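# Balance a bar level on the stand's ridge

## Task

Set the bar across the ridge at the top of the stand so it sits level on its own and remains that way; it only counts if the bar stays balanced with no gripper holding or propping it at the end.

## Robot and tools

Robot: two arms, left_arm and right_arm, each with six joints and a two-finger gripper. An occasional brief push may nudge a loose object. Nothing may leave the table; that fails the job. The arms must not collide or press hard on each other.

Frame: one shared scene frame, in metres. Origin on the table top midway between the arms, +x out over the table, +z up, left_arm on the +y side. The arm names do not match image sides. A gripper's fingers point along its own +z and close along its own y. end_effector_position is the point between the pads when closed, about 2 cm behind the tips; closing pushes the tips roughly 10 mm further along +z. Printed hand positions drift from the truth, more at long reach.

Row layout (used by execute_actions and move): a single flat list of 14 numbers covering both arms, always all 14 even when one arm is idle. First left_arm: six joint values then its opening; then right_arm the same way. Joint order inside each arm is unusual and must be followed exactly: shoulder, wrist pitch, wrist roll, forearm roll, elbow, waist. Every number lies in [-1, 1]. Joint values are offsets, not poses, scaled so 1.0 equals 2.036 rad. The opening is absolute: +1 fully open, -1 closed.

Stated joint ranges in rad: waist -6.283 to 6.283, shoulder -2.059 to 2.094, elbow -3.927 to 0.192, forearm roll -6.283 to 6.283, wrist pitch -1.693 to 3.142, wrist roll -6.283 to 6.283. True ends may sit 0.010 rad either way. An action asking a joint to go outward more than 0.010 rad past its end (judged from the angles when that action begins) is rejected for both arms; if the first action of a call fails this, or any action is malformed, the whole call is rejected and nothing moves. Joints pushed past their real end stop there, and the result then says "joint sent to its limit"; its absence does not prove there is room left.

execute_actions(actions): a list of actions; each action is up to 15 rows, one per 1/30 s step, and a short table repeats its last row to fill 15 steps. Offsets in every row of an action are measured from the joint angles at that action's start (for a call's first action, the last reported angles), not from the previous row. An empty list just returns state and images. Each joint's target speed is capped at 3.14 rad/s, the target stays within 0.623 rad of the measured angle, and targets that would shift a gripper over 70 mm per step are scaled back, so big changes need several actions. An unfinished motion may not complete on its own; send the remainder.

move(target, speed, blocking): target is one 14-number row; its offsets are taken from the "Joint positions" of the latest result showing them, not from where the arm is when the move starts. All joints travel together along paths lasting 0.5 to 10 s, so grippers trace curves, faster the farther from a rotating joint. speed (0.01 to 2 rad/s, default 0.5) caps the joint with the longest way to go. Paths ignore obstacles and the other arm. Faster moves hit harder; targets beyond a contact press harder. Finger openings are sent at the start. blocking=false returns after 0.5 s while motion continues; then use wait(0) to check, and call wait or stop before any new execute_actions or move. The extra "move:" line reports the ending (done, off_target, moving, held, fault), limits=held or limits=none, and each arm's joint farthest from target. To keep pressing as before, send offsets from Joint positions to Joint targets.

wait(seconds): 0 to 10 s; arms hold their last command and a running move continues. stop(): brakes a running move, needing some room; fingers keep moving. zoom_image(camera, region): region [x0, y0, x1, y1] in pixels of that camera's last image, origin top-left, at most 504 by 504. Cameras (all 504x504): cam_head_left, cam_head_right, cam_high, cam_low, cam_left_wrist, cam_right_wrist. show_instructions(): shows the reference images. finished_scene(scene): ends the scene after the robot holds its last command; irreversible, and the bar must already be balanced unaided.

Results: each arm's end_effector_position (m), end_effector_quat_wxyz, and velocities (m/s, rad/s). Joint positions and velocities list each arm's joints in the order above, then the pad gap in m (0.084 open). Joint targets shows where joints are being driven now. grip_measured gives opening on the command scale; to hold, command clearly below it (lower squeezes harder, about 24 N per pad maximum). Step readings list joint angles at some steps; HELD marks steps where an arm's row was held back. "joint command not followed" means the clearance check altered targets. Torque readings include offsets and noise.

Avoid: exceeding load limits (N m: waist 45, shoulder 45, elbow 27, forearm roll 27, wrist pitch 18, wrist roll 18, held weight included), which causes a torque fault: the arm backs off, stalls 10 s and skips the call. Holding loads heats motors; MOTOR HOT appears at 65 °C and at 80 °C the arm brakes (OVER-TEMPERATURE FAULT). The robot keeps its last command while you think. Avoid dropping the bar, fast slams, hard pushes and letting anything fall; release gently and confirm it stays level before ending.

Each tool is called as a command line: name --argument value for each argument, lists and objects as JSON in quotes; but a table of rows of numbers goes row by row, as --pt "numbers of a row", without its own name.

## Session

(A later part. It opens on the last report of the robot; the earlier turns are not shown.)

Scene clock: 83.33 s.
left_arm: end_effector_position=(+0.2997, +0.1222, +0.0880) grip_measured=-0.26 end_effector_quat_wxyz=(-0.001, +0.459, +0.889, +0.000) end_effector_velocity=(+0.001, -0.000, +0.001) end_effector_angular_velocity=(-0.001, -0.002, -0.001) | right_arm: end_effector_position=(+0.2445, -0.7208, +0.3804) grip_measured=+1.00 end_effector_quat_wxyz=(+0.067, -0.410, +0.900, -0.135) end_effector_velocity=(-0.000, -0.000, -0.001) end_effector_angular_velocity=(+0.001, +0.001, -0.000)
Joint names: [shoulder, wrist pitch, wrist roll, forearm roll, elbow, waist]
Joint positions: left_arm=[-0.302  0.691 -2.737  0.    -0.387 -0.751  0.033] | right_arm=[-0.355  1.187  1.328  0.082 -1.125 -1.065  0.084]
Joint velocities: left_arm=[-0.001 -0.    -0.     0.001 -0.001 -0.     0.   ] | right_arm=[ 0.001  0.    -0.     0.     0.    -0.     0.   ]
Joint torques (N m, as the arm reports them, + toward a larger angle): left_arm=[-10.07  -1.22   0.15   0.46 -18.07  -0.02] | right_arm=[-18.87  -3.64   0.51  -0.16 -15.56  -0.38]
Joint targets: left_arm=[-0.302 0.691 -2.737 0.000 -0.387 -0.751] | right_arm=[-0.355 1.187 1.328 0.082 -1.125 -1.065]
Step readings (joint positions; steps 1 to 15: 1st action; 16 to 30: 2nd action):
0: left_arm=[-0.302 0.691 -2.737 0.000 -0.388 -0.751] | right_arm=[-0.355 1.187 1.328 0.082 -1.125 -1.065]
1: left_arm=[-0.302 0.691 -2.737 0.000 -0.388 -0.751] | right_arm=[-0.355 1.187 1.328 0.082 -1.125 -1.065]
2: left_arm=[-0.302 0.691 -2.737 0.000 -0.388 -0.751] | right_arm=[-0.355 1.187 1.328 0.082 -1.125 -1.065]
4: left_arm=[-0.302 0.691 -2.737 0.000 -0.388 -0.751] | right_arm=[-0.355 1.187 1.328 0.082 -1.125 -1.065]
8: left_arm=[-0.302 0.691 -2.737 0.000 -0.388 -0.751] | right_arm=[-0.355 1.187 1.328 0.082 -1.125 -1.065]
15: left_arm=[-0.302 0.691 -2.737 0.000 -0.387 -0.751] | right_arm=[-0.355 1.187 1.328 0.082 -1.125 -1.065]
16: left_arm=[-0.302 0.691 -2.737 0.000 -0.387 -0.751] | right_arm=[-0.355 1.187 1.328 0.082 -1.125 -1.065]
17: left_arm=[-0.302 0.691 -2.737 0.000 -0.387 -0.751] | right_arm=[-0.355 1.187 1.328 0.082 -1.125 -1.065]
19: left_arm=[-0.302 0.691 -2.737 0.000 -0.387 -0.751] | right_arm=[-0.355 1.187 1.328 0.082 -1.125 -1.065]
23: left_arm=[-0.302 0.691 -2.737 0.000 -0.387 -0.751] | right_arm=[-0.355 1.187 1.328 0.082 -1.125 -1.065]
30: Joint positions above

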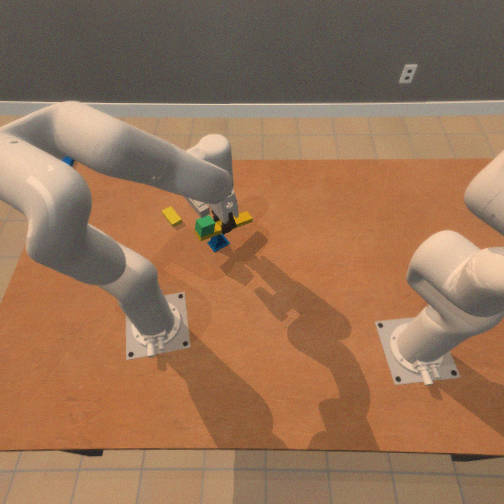

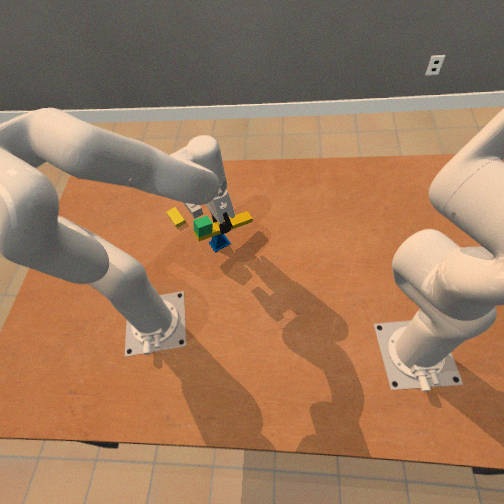

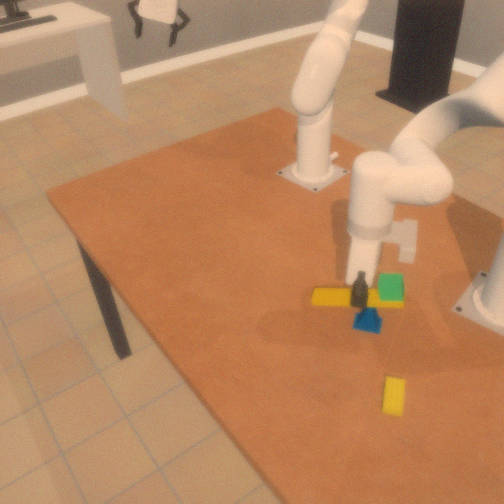

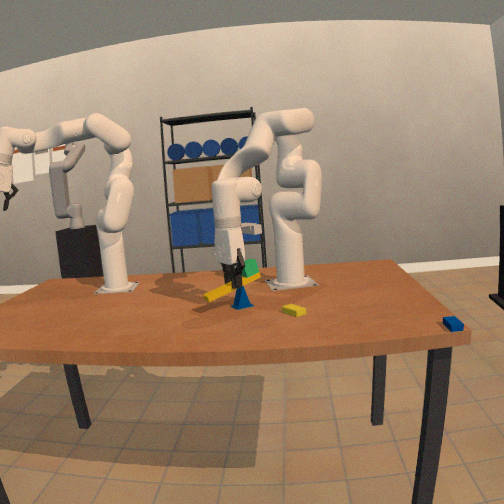

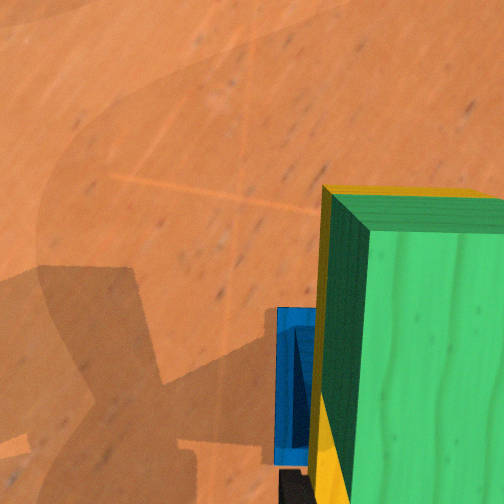

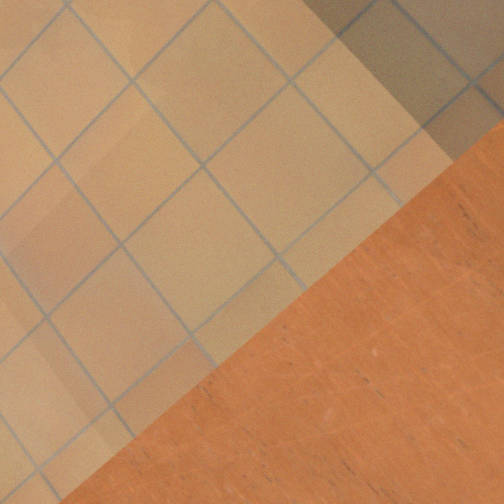

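move --target '[-0.015,0.021,0,0,-0.006,0,-0.7,0,0,0,0,0,0,1]' --speed 0.08

move --target '[-0.089,0.0277,0.031,0,0.0605,0.031,-0.7,0,0,0,0,0,0,1]' --speed 0.2

move --target '[0.015,-0.022,0,0,0.007,0,-0.5,0,0,0,0,0,0,1]' --speed 0.04

Scene clock: 94.03 s.
left_arm: end_effector_position=(+0.2998, +0.1222, +0.0988) grip_measured=-0.26 end_effector_quat_wxyz=(-0.001, +0.459, +0.889, +0.000) end_effector_velocity=(+0.000, -0.000, +0.001) end_effector_angular_velocity=(-0.000, -0.000, +0.000) | right_arm: end_effector_position=(+0.2445, -0.7208, +0.3804) grip_measured=+1.00 end_effector_quat_wxyz=(+0.067, -0.410, +0.900, -0.135) end_effector_velocity=(+0.001, +0.001, +0.001) end_effector_angular_velocity=(-0.000, -0.002, +0.003)
Joint names: [shoulder, wrist pitch, wrist roll, forearm roll, elbow, waist]
Joint positions: left_arm=[-0.333  0.734 -2.737  0.    -0.399 -0.751  0.033] | right_arm=[-0.355  1.187  1.328  0.082 -1.125 -1.065  0.084]
Joint velocities: left_arm=[-0.002  0.002 -0.    -0.    -0.001 -0.    -0.   ] | right_arm=[-0.001  0.    -0.001  0.001 -0.     0.002 -0.   ]
Joint torques (N m, as the arm reports them, + toward a larger angle): left_arm=[ -9.65  -1.28   0.15   0.5  -18.76   0.13] | right_arm=[-18.89  -3.62   0.55  -0.08 -15.57  -0.01]
Joint targets: left_arm=[-0.333 0.734 -2.737 0.000 -0.400 -0.751] | right_arm=[-0.355 1.187 1.328 0.082 -1.125 -1.065]
move: done; limits=none; left_arm: farthest joint: the waist, 0.000 radians from its target (0.000 radians at the start); right_arm: farthest joint: the waist, 0.000 radians from its target (0.000 radians at the start)

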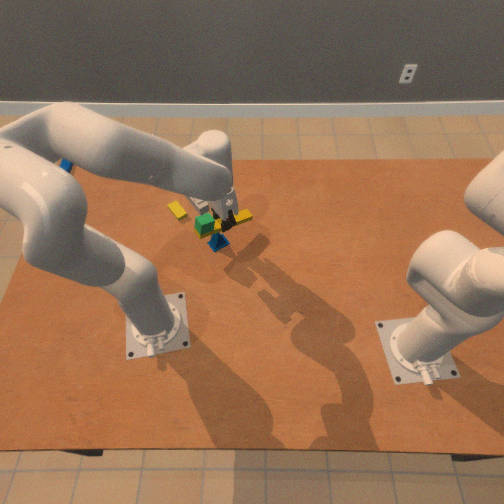

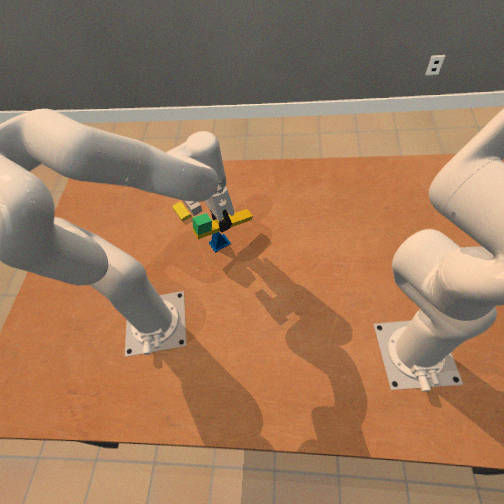

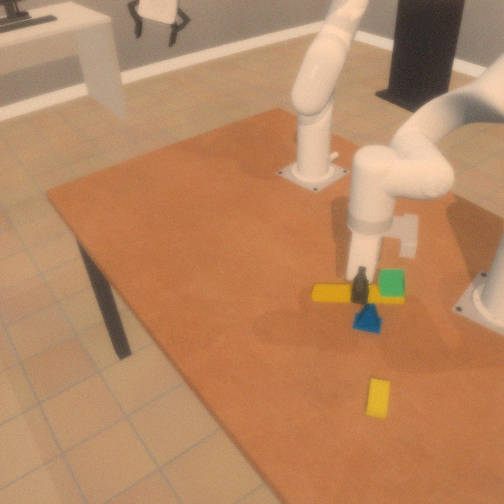

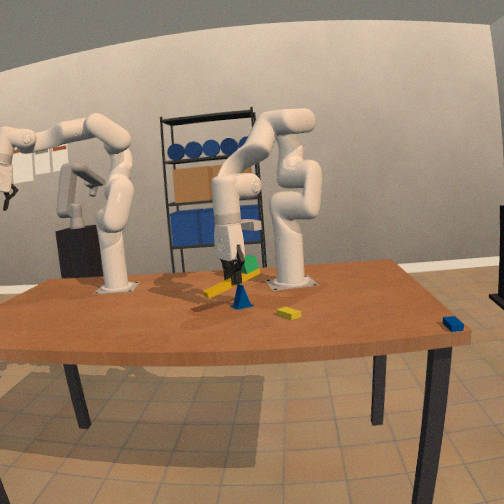

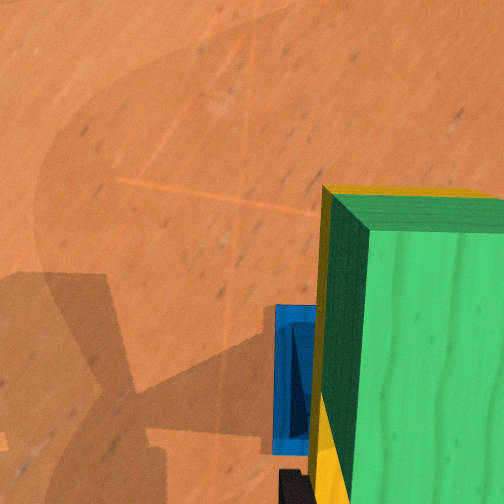

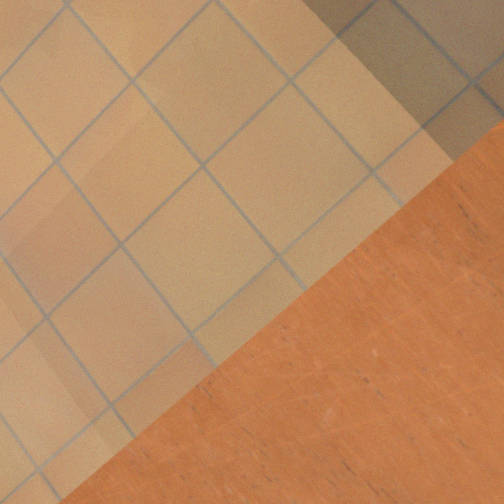

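Scene clock: 95.43 s.
left_arm: end_effector_position=(+0.2751, +0.1580, +0.1035) grip_measured=-0.26 end_effector_quat_wxyz=(-0.000, +0.459, +0.889, +0.000) end_effector_velocity=(-0.000, +0.000, +0.000) end_effector_angular_velocity=(+0.000, +0.000, -0.000) | right_arm: end_effector_position=(+0.2445, -0.7208, +0.3804) grip_measured=+1.00 end_effector_quat_wxyz=(+0.067, -0.410, +0.900, -0.135) end_effector_velocity=(+0.000, +0.000, -0.001) end_effector_angular_velocity=(+0.001, +0.001, +0.002)
Joint names: [shoulder, wrist pitch, wrist roll, forearm roll, elbow, waist]
Joint positions: left_arm=[-0.513  0.79  -2.674  0.    -0.276 -0.688  0.033] | right_arm=[-0.355  1.187  1.328  0.082 -1.125 -1.065  0.084]
Joint velocities: left_arm=[-0.002  0.001  0.001  0.     0.001  0.     0.   ] | right_arm=[ 0.    -0.    -0.001 -0.     0.001  0.001  0.   ]
Joint torques (N m, as the arm reports them, + toward a larger angle): left_arm=[ -7.08  -1.25   0.25   0.57 -18.97   0.01] | right_arm=[-18.85  -3.61   0.5   -0.16 -15.68  -0.21]
Joint targets: left_arm=[-0.514 0.790 -2.674 0.000 -0.276 -0.688] | right_arm=[-0.355 1.187 1.328 0.082 -1.125 -1.065]
move: done; limits=none; left_arm: farthest joint: the shoulder, 0.001 radians from its target (0.182 radians at the start); right_arm: farthest joint: the waist, 0.000 radians from its target (0.000 radians at the start)

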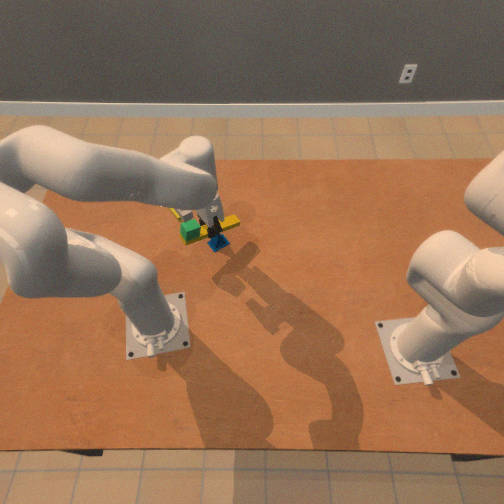

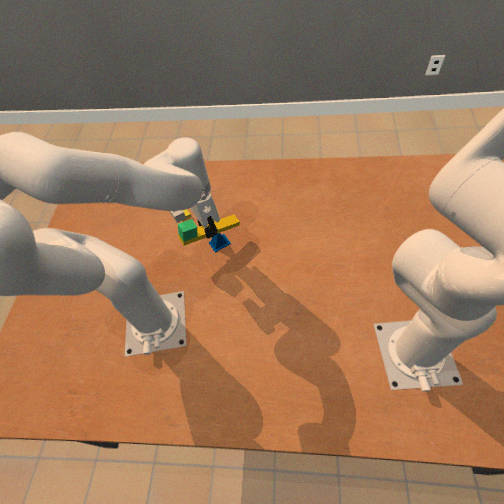

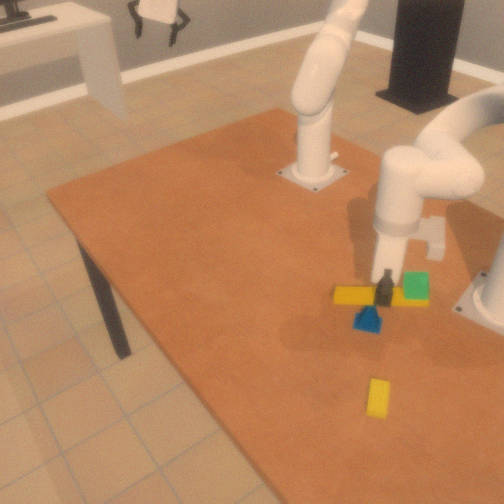

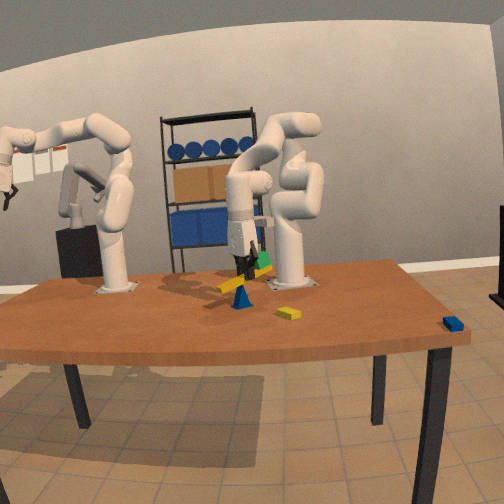

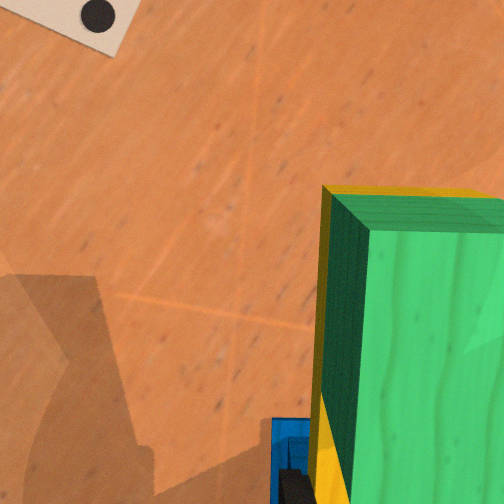

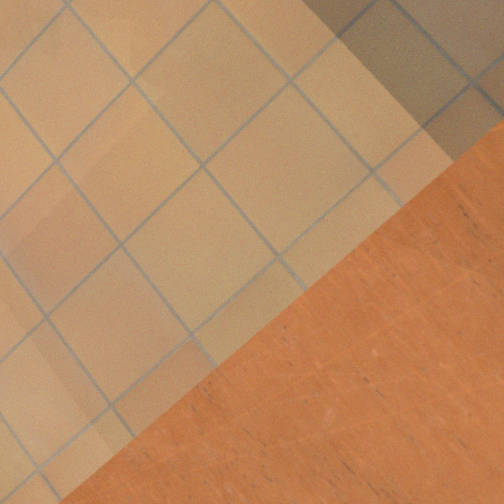

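Scene clock: 96.90 s.
left_arm: end_effector_position=(+0.2753, +0.1580, +0.0934) grip_measured=-0.26 end_effector_quat_wxyz=(+0.000, +0.459, +0.889, +0.000) end_effector_velocity=(-0.001, -0.000, -0.001) end_effector_angular_velocity=(-0.000, +0.002, +0.001) | right_arm: end_effector_position=(+0.2445, -0.7208, +0.3804) grip_measured=+1.00 end_effector_quat_wxyz=(+0.067, -0.410, +0.900, -0.135) end_effector_velocity=(+0.000, +0.001, -0.000) end_effector_angular_velocity=(+0.001, +0.000, +0.000)
Joint names: [shoulder, wrist pitch, wrist roll, forearm roll, elbow, waist]
Joint positions: left_arm=[-0.483  0.745 -2.674  0.001 -0.263 -0.688  0.033] | right_arm=[-0.355  1.187  1.328  0.082 -1.125 -1.065  0.084]
Joint velocities: left_arm=[ 0.002 -0.002  0.    -0.002  0.002 -0.001  0.   ] | right_arm=[-0.     0.     0.001  0.     0.001  0.001  0.   ]
Joint torques (N m, as the arm reports them, + toward a larger angle): left_arm=[ -4.42  -0.62   0.32   0.04 -14.02  -1.55] | right_arm=[-18.88  -3.61   0.49  -0.04 -15.47  -0.2 ]
Joint targets: left_arm=[-0.483 0.745 -2.674 0.000 -0.262 -0.688] | right_arm=[-0.355 1.187 1.328 0.082 -1.125 -1.065]
move: done; limits=none; left_arm: farthest joint: the shoulder, 0.001 radians from its target (0.031 radians at the start); right_arm: farthest joint: the waist, 0.000 radians from its target (0.000 radians at the start)

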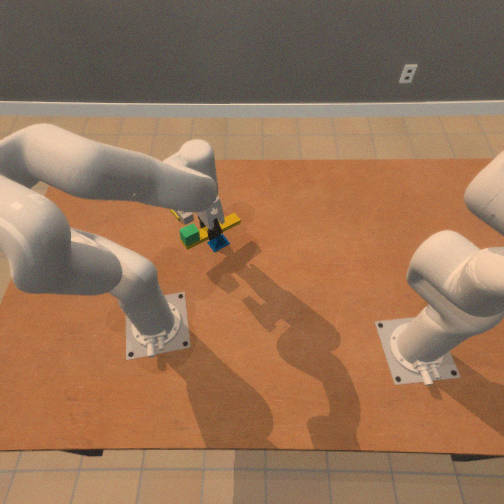

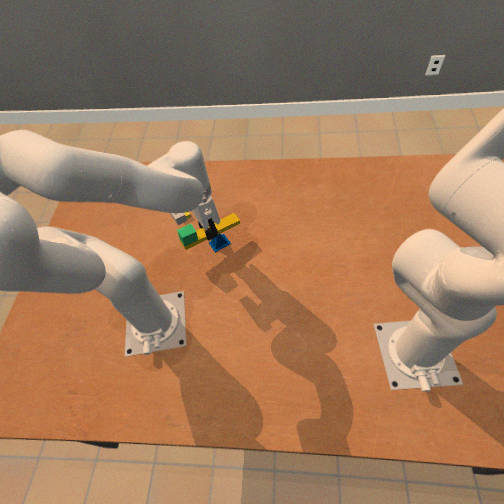

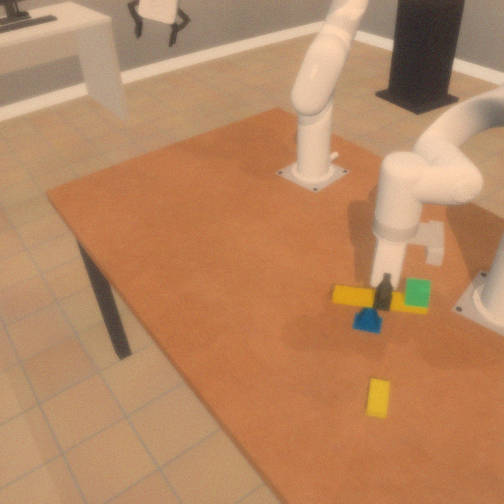

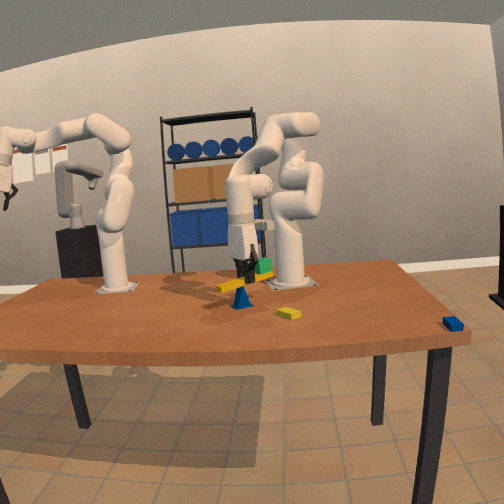

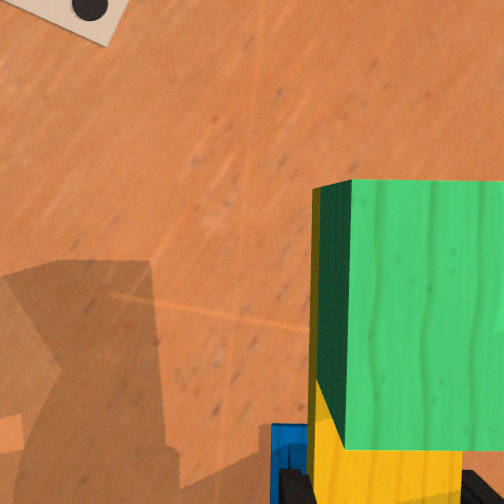

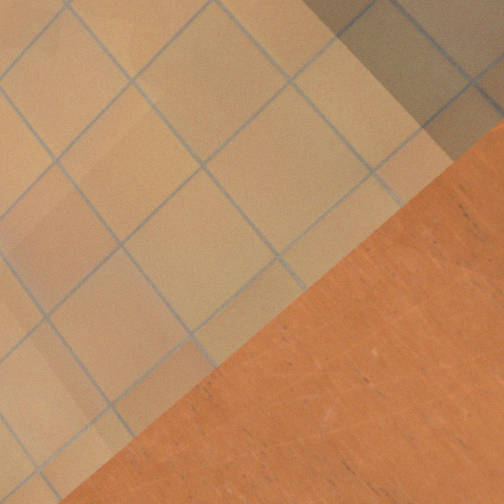

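Working; about 0.08 rad left.

move --target '[0.0035,-0.005,0,0,0.002,0,-0.4,0,0,0,0,0,0,1]' --speed 0.02

Scene clock: 101.30 s.
left_arm: end_effector_position=(+0.2747, +0.1584, +0.0907) grip_measured=-0.26 end_effector_quat_wxyz=(-0.000, +0.459, +0.889, +0.000) end_effector_velocity=(+0.001, -0.001, +0.001) end_effector_angular_velocity=(-0.002, -0.003, -0.001) | right_arm: end_effector_position=(+0.2445, -0.7208, +0.3804) grip_measured=+1.00 end_effector_quat_wxyz=(+0.067, -0.410, +0.900, -0.135) end_effector_velocity=(+0.000, -0.000, +0.001) end_effector_angular_velocity=(-0.001, -0.001, +0.001)
Joint names: [shoulder, wrist pitch, wrist roll, forearm roll, elbow, waist]
Joint positions: left_arm=[-0.476  0.735 -2.674  0.001 -0.259 -0.688  0.033] | right_arm=[-0.355  1.187  1.328  0.082 -1.125 -1.065  0.084]
Joint velocities: left_arm=[ 0.    -0.003  0.    -0.001 -0.002 -0.001  0.   ] | right_arm=[-0.    -0.    -0.001 -0.    -0.001  0.     0.   ]
Joint torques (N m, as the arm reports them, + toward a larger angle): left_arm=[ -4.33  -0.97   0.23   0.08 -13.77  -1.61] | right_arm=[-18.83  -3.64   0.4   -0.15 -15.52  -0.18]
Joint targets: left_arm=[-0.476 0.735 -2.674 0.001 -0.259 -0.688] | right_arm=[-0.355 1.187 1.328 0.082 -1.125 -1.065]
move: done; limits=none; left_arm: farthest joint: the wrist pitch, 0.001 radians from its target (0.010 radians at the start); right_arm: farthest joint: the waist, 0.000 radians from its target (0.000 radians at the start)

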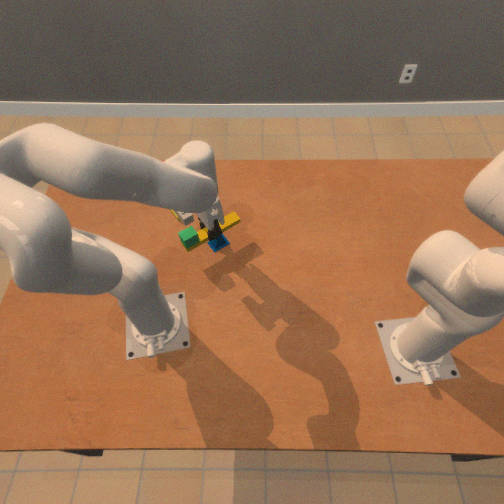

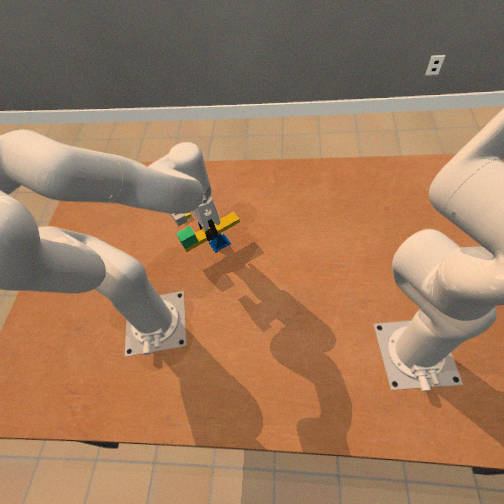

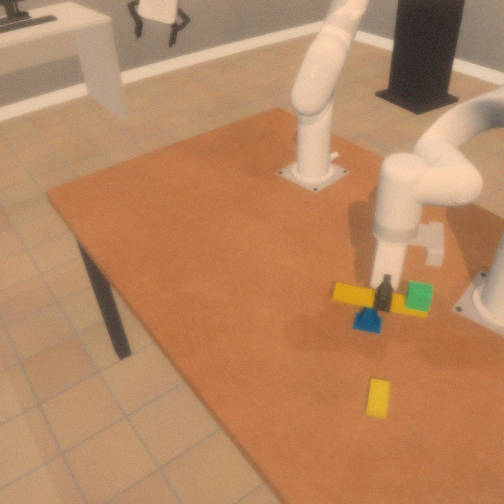

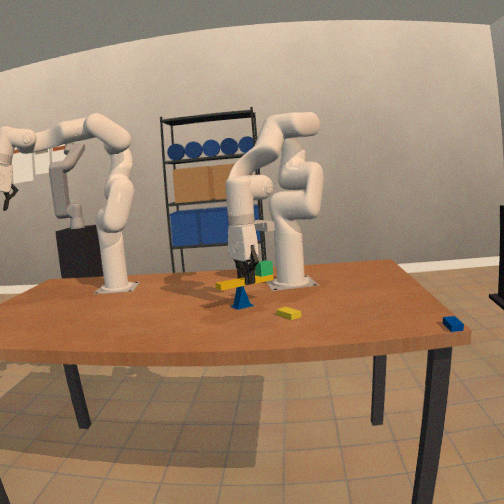

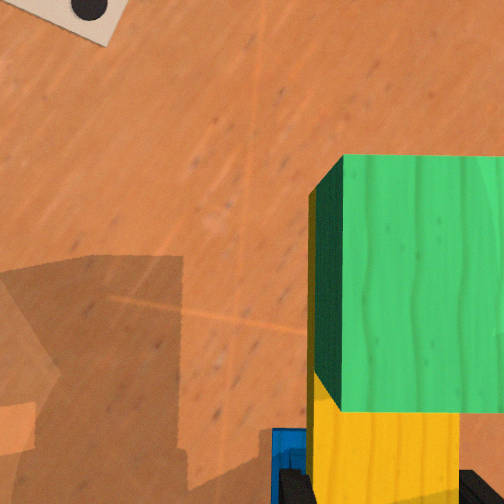

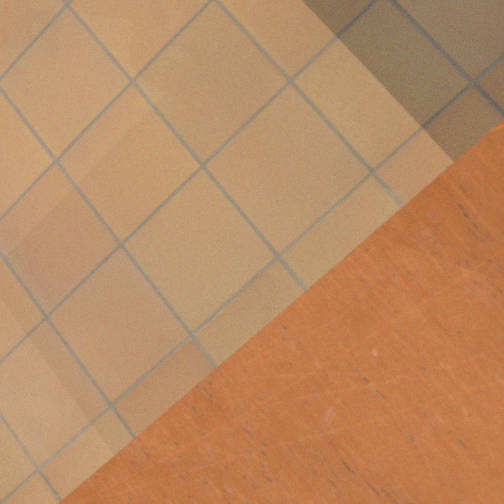

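move --target '[-0.007,0.01,0,0,-0.003,0,-0.7,0,0,0,0,0,0,1]' --speed 0.04

move --target '[0.0735,-0.0185,-0.028,0,-0.055,-0.028,-0.7,0,0,0,0,0,0,1]' --speed 0.15

Scene clock: 111.67 s.
left_arm: end_effector_position=(+0.2747, +0.1583, +0.0952) grip_measured=-0.26 end_effector_quat_wxyz=(-0.000, +0.459, +0.889, +0.000) end_effector_velocity=(+0.001, -0.000, +0.001) end_effector_angular_velocity=(-0.000, -0.001, -0.000) | right_arm: end_effector_position=(+0.2445, -0.7208, +0.3804) grip_measured=+1.00 end_effector_quat_wxyz=(+0.067, -0.410, +0.900, -0.135) end_effector_velocity=(+0.000, -0.000, +0.000) end_effector_angular_velocity=(-0.000, -0.000, +0.001)
Joint names: [shoulder, wrist pitch, wrist roll, forearm roll, elbow, waist]
Joint positions: left_arm=[-0.49   0.756 -2.674  0.001 -0.264 -0.688  0.033] | right_arm=[-0.355  1.187  1.328  0.082 -1.125 -1.065  0.084]
Joint velocities: left_arm=[-0.002  0.002 -0.     0.001 -0.001  0.     0.   ] | right_arm=[ 0.001 -0.    -0.001  0.    -0.002  0.    -0.   ]
Joint torques (N m, as the arm reports them, + toward a larger angle): left_arm=[ -7.33  -1.19   0.15   0.51 -18.94   0.24] | right_arm=[-18.82  -3.61   0.49  -0.07 -15.63  -0.02]
Joint targets: left_arm=[-0.491 0.756 -2.674 0.001 -0.265 -0.688] | right_arm=[-0.355 1.187 1.328 0.082 -1.125 -1.065]
move: done; limits=none; left_arm: farthest joint: the elbow, 0.001 radians from its target (0.006 radians at the start); right_arm: farthest joint: the waist, 0.000 radians from its target (0.000 radians at the start)

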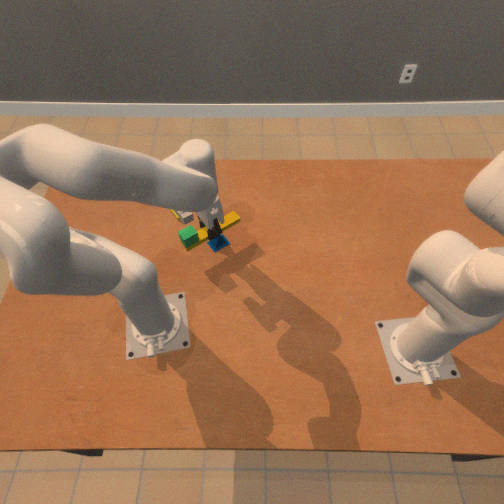

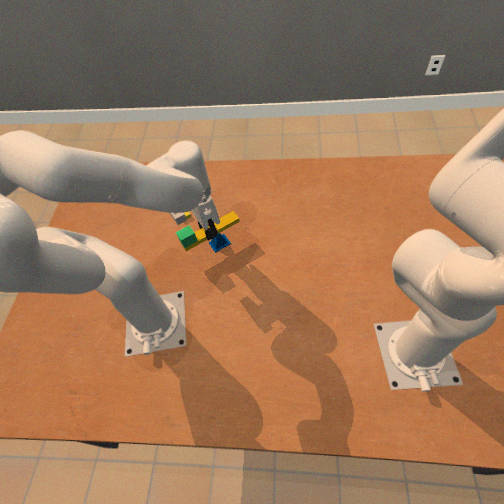

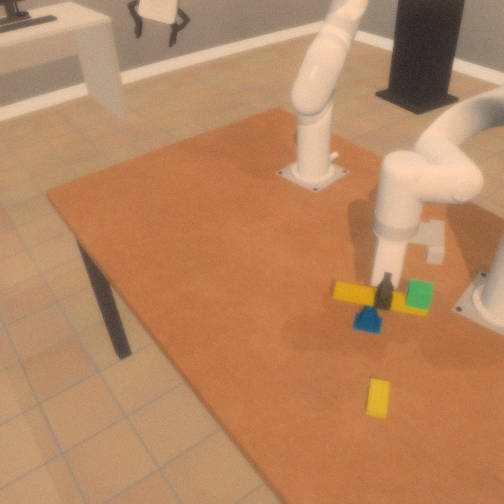

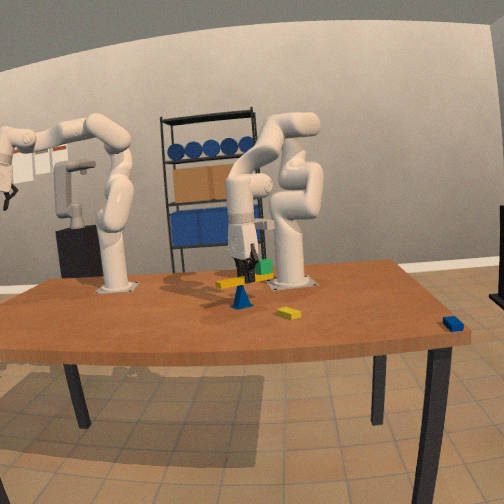

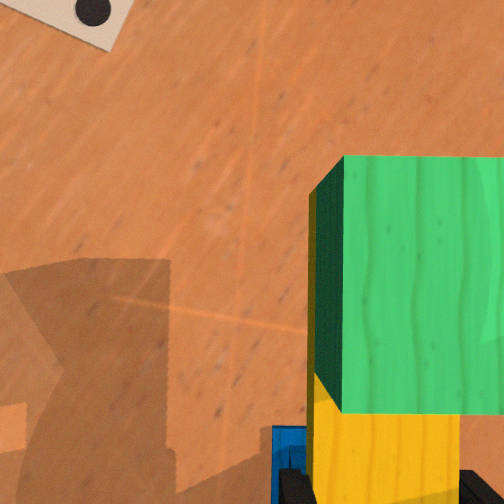

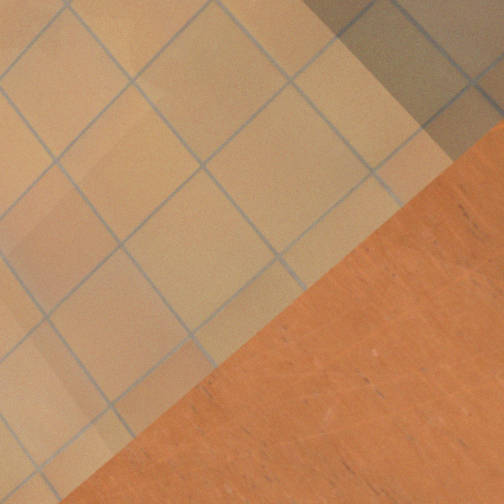

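Scene clock: 113.10 s.
left_arm: end_effector_position=(+0.2964, +0.1267, +0.0943) grip_measured=-0.26 end_effector_quat_wxyz=(-0.000, +0.459, +0.889, +0.000) end_effector_velocity=(+0.001, -0.001, +0.000) end_effector_angular_velocity=(+0.000, -0.001, -0.001) | right_arm: end_effector_position=(+0.2445, -0.7208, +0.3804) grip_measured=+1.00 end_effector_quat_wxyz=(+0.067, -0.410, +0.900, -0.135) end_effector_velocity=(+0.001, +0.000, -0.002) end_effector_angular_velocity=(+0.004, +0.003, +0.002)
Joint names: [shoulder, wrist pitch, wrist roll, forearm roll, elbow, waist]
Joint positions: left_arm=[-0.341  0.718 -2.731  0.001 -0.376 -0.744  0.033] | right_arm=[-0.355  1.187  1.328  0.082 -1.125 -1.065  0.084]
Joint velocities: left_arm=[ 0.002 -0.    -0.001  0.001 -0.003 -0.001  0.   ] | right_arm=[ 0.004  0.    -0.    -0.     0.001  0.001 -0.   ]
Joint torques (N m, as the arm reports them, + toward a larger angle): left_arm=[ -9.51  -1.18   0.07   0.41 -18.53   0.01] | right_arm=[-18.88  -3.67   0.45  -0.24 -15.56  -0.24]
Joint targets: left_arm=[-0.341 0.718 -2.731 0.001 -0.376 -0.745] | right_arm=[-0.355 1.187 1.328 0.082 -1.125 -1.065]
move: done; limits=none; left_arm: farthest joint: the waist, 0.001 radians from its target (0.057 radians at the start); right_arm: farthest joint: the waist, 0.000 radians from its target (0.000 radians at the start)

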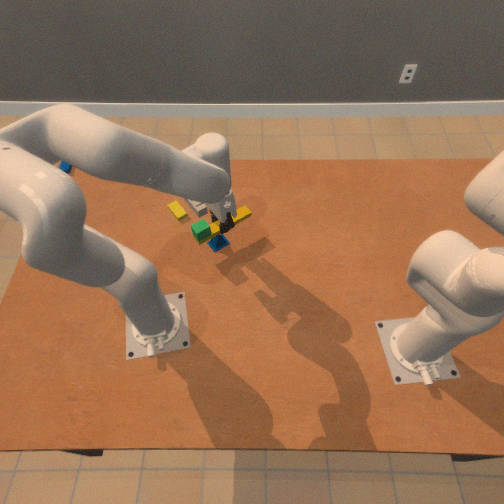

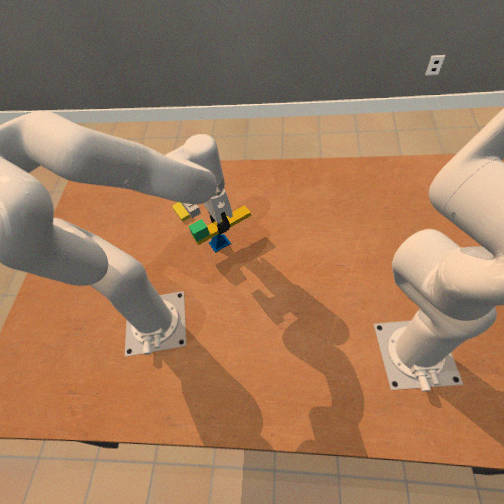

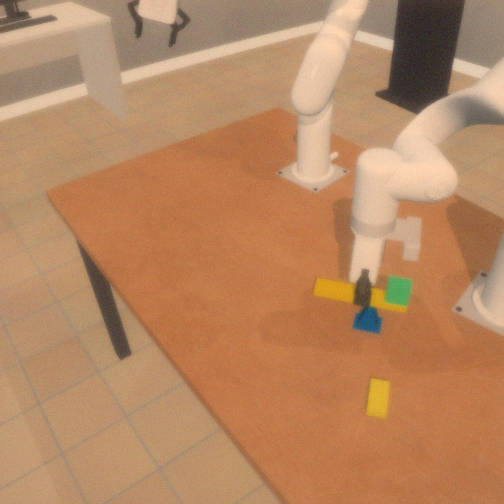

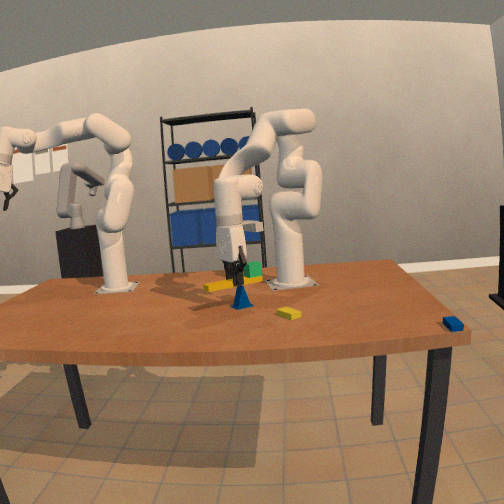

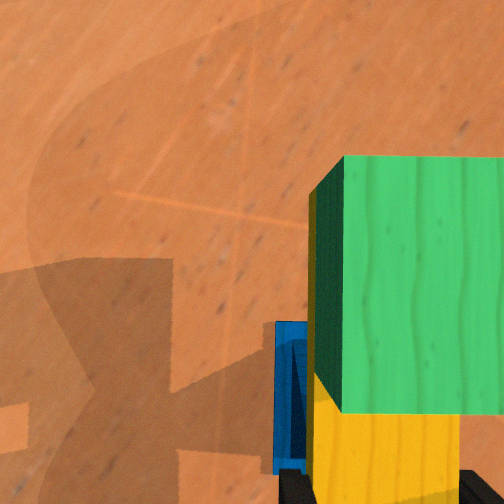

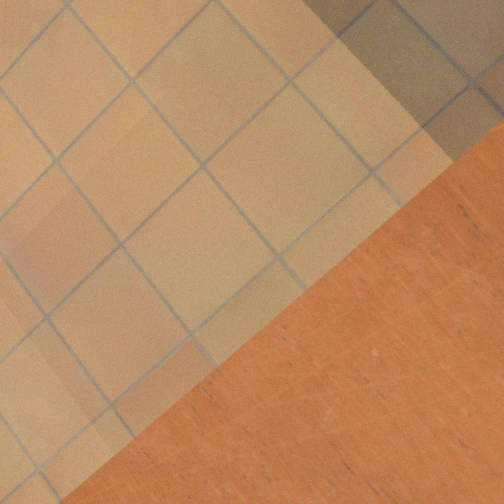

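execute_actions --actions '[[[0.0024,-0.0033,0,0,0.0009,0,-0.5,0,0,0,0,0,0,1]],[[0,0,0,0,0,0,-0.32,0,0,0,0,0,0,1]],[[0,0,0,0,0,0,-0.15,0,0,0,0,0,0,1],[0,0,0,0,0,0,-0.15,0,0,0,0,0,0,1],[0,0,0,0,0,0,-0.15,0,0,0,0,0,0,1],[0,0,0,0,0,0,-0.15,0,0,0,0,0,0,1],[0,0,0,0,0,0,-0.15,0,0,0,0,0,0,1],[0,0,0,0,0,0,-0.15,0,0,0,0,0,0,1],[0,0,0,0,0,0,-0.15,0,0,0,0,0,0,1],[0,0,0,0,0,0,-0.33,0,0,0,0,0,0,1]]]'

Scene clock: 120.33 s.
left_arm: end_effector_position=(+0.2965, +0.1266, +0.0927) grip_measured=-0.26 end_effector_quat_wxyz=(-0.000, +0.459, +0.889, +0.000) end_effector_velocity=(+0.000, -0.000, +0.000) end_effector_angular_velocity=(-0.001, -0.001, -0.000) | right_arm: end_effector_position=(+0.2445, -0.7208, +0.3804) grip_measured=+1.00 end_effector_quat_wxyz=(+0.067, -0.410, +0.900, -0.135) end_effector_velocity=(+0.000, +0.000, -0.001) end_effector_angular_velocity=(+0.001, +0.001, +0.000)
Joint names: [shoulder, wrist pitch, wrist roll, forearm roll, elbow, waist]
Joint positions: left_arm=[-0.336  0.711 -2.731  0.001 -0.375 -0.744  0.033] | right_arm=[-0.355  1.187  1.328  0.082 -1.125 -1.065  0.084]
Joint velocities: left_arm=[-0.001 -0.     0.     0.    -0.001 -0.     0.   ] | right_arm=[ 0.001  0.     0.    -0.001 -0.     0.001  0.   ]
Joint torques (N m, as the arm reports them, + toward a larger angle): left_arm=[ -9.43  -1.09   0.11   0.48 -17.8   -0.14] | right_arm=[-19.01  -3.73   0.47  -0.17 -15.72  -0.19]
Joint targets: left_arm=[-0.336 0.711 -2.731 0.001 -0.374 -0.744] | right_arm=[-0.355 1.187 1.328 0.082 -1.125 -1.065]
Step readings (joint positions; steps 1 to 15: 1st action; 16 to 30: 2nd action; 31 to 45: 3rd action):
0: left_arm=[-0.341 0.718 -2.731 0.001 -0.376 -0.745] | right_arm=[-0.355 1.187 1.328 0.082 -1.125 -1.065]
1: left_arm=[-0.341 0.718 -2.731 0.001 -0.376 -0.745] | right_arm=[-0.355 1.187 1.328 0.082 -1.125 -1.065]
2: left_arm=[-0.340 0.717 -2.731 0.001 -0.376 -0.745] | right_arm=[-0.355 1.187 1.328 0.082 -1.125 -1.065]
4: left_arm=[-0.338 0.715 -2.731 0.001 -0.376 -0.744] | right_arm=[-0.355 1.187 1.328 0.082 -1.125 -1.065]
8: left_arm=[-0.336 0.712 -2.731 0.001 -0.374 -0.744] | right_arm=[-0.355 1.187 1.328 0.082 -1.125 -1.065]
15: left_arm=[-0.336 0.711 -2.731 0.001 -0.374 -0.744] | right_arm=[-0.355 1.187 1.328 0.082 -1.125 -1.065]
16: left_arm=[-0.336 0.711 -2.731 0.001 -0.374 -0.744] | right_arm=[-0.355 1.187 1.328 0.082 -1.125 -1.065]
17: left_arm=[-0.336 0.711 -2.731 0.001 -0.374 -0.744] | right_arm=[-0.355 1.187 1.328 0.082 -1.125 -1.065]
19: left_arm=[-0.336 0.711 -2.731 0.001 -0.374 -0.744] | right_arm=[-0.355 1.187 1.328 0.082 -1.125 -1.065]
23: left_arm=[-0.336 0.711 -2.731 0.001 -0.374 -0.744] | right_arm=[-0.355 1.187 1.328 0.082 -1.125 -1.065]
30: left_arm=[-0.336 0.711 -2.731 0.001 -0.374 -0.744] | right_arm=[-0.355 1.187 1.328 0.082 -1.125 -1.065]
31: left_arm=[-0.336 0.711 -2.731 0.001 -0.374 -0.744] | right_arm=[-0.355 1.187 1.328 0.082 -1.125 -1.065]
32: left_arm=[-0.336 0.711 -2.731 0.001 -0.374 -0.744] | right_arm=[-0.355 1.187 1.328 0.082 -1.125 -1.065]
34: left_arm=[-0.336 0.711 -2.731 0.001 -0.375 -0.744] | right_arm=[-0.355 1.187 1.328 0.082 -1.125 -1.065]
38: left_arm=[-0.336 0.711 -2.731 0.001 -0.375 -0.744] | right_arm=[-0.355 1.187 1.328 0.082 -1.125 -1.065]
45: Joint positions above

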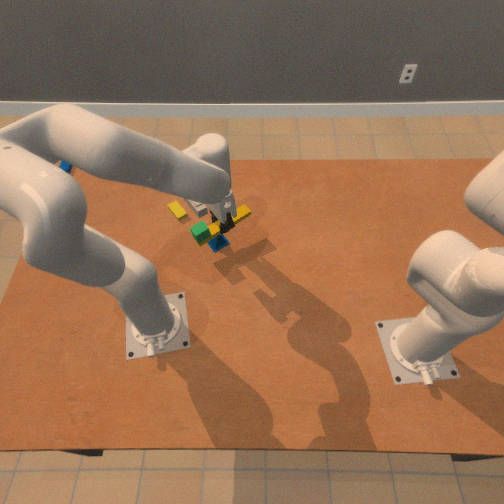

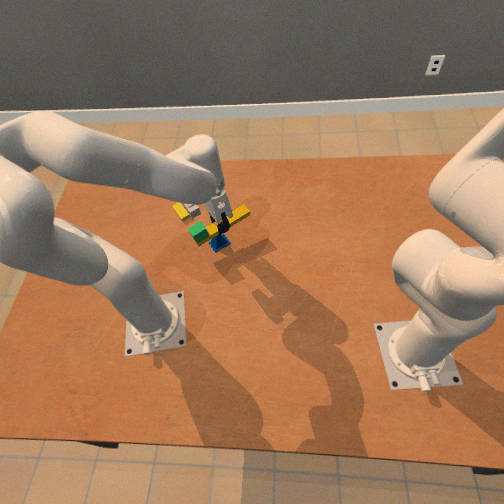

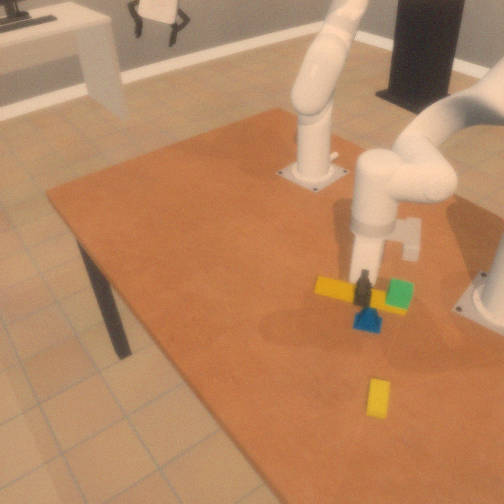

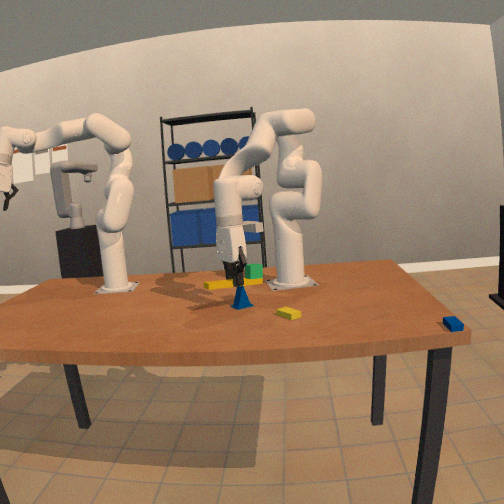

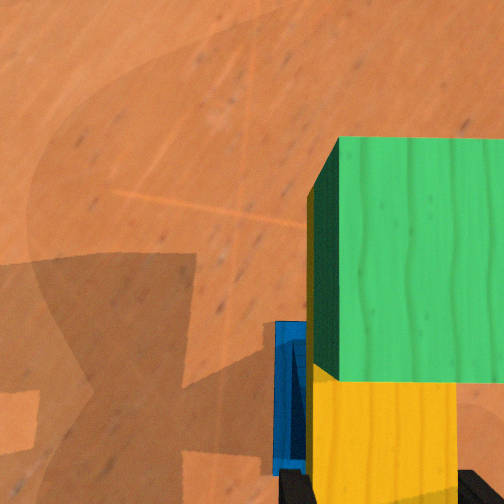

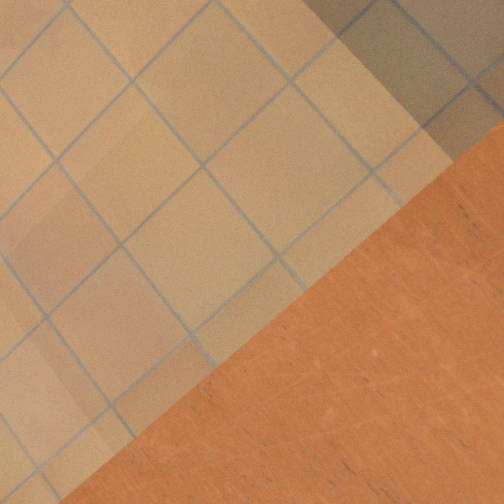

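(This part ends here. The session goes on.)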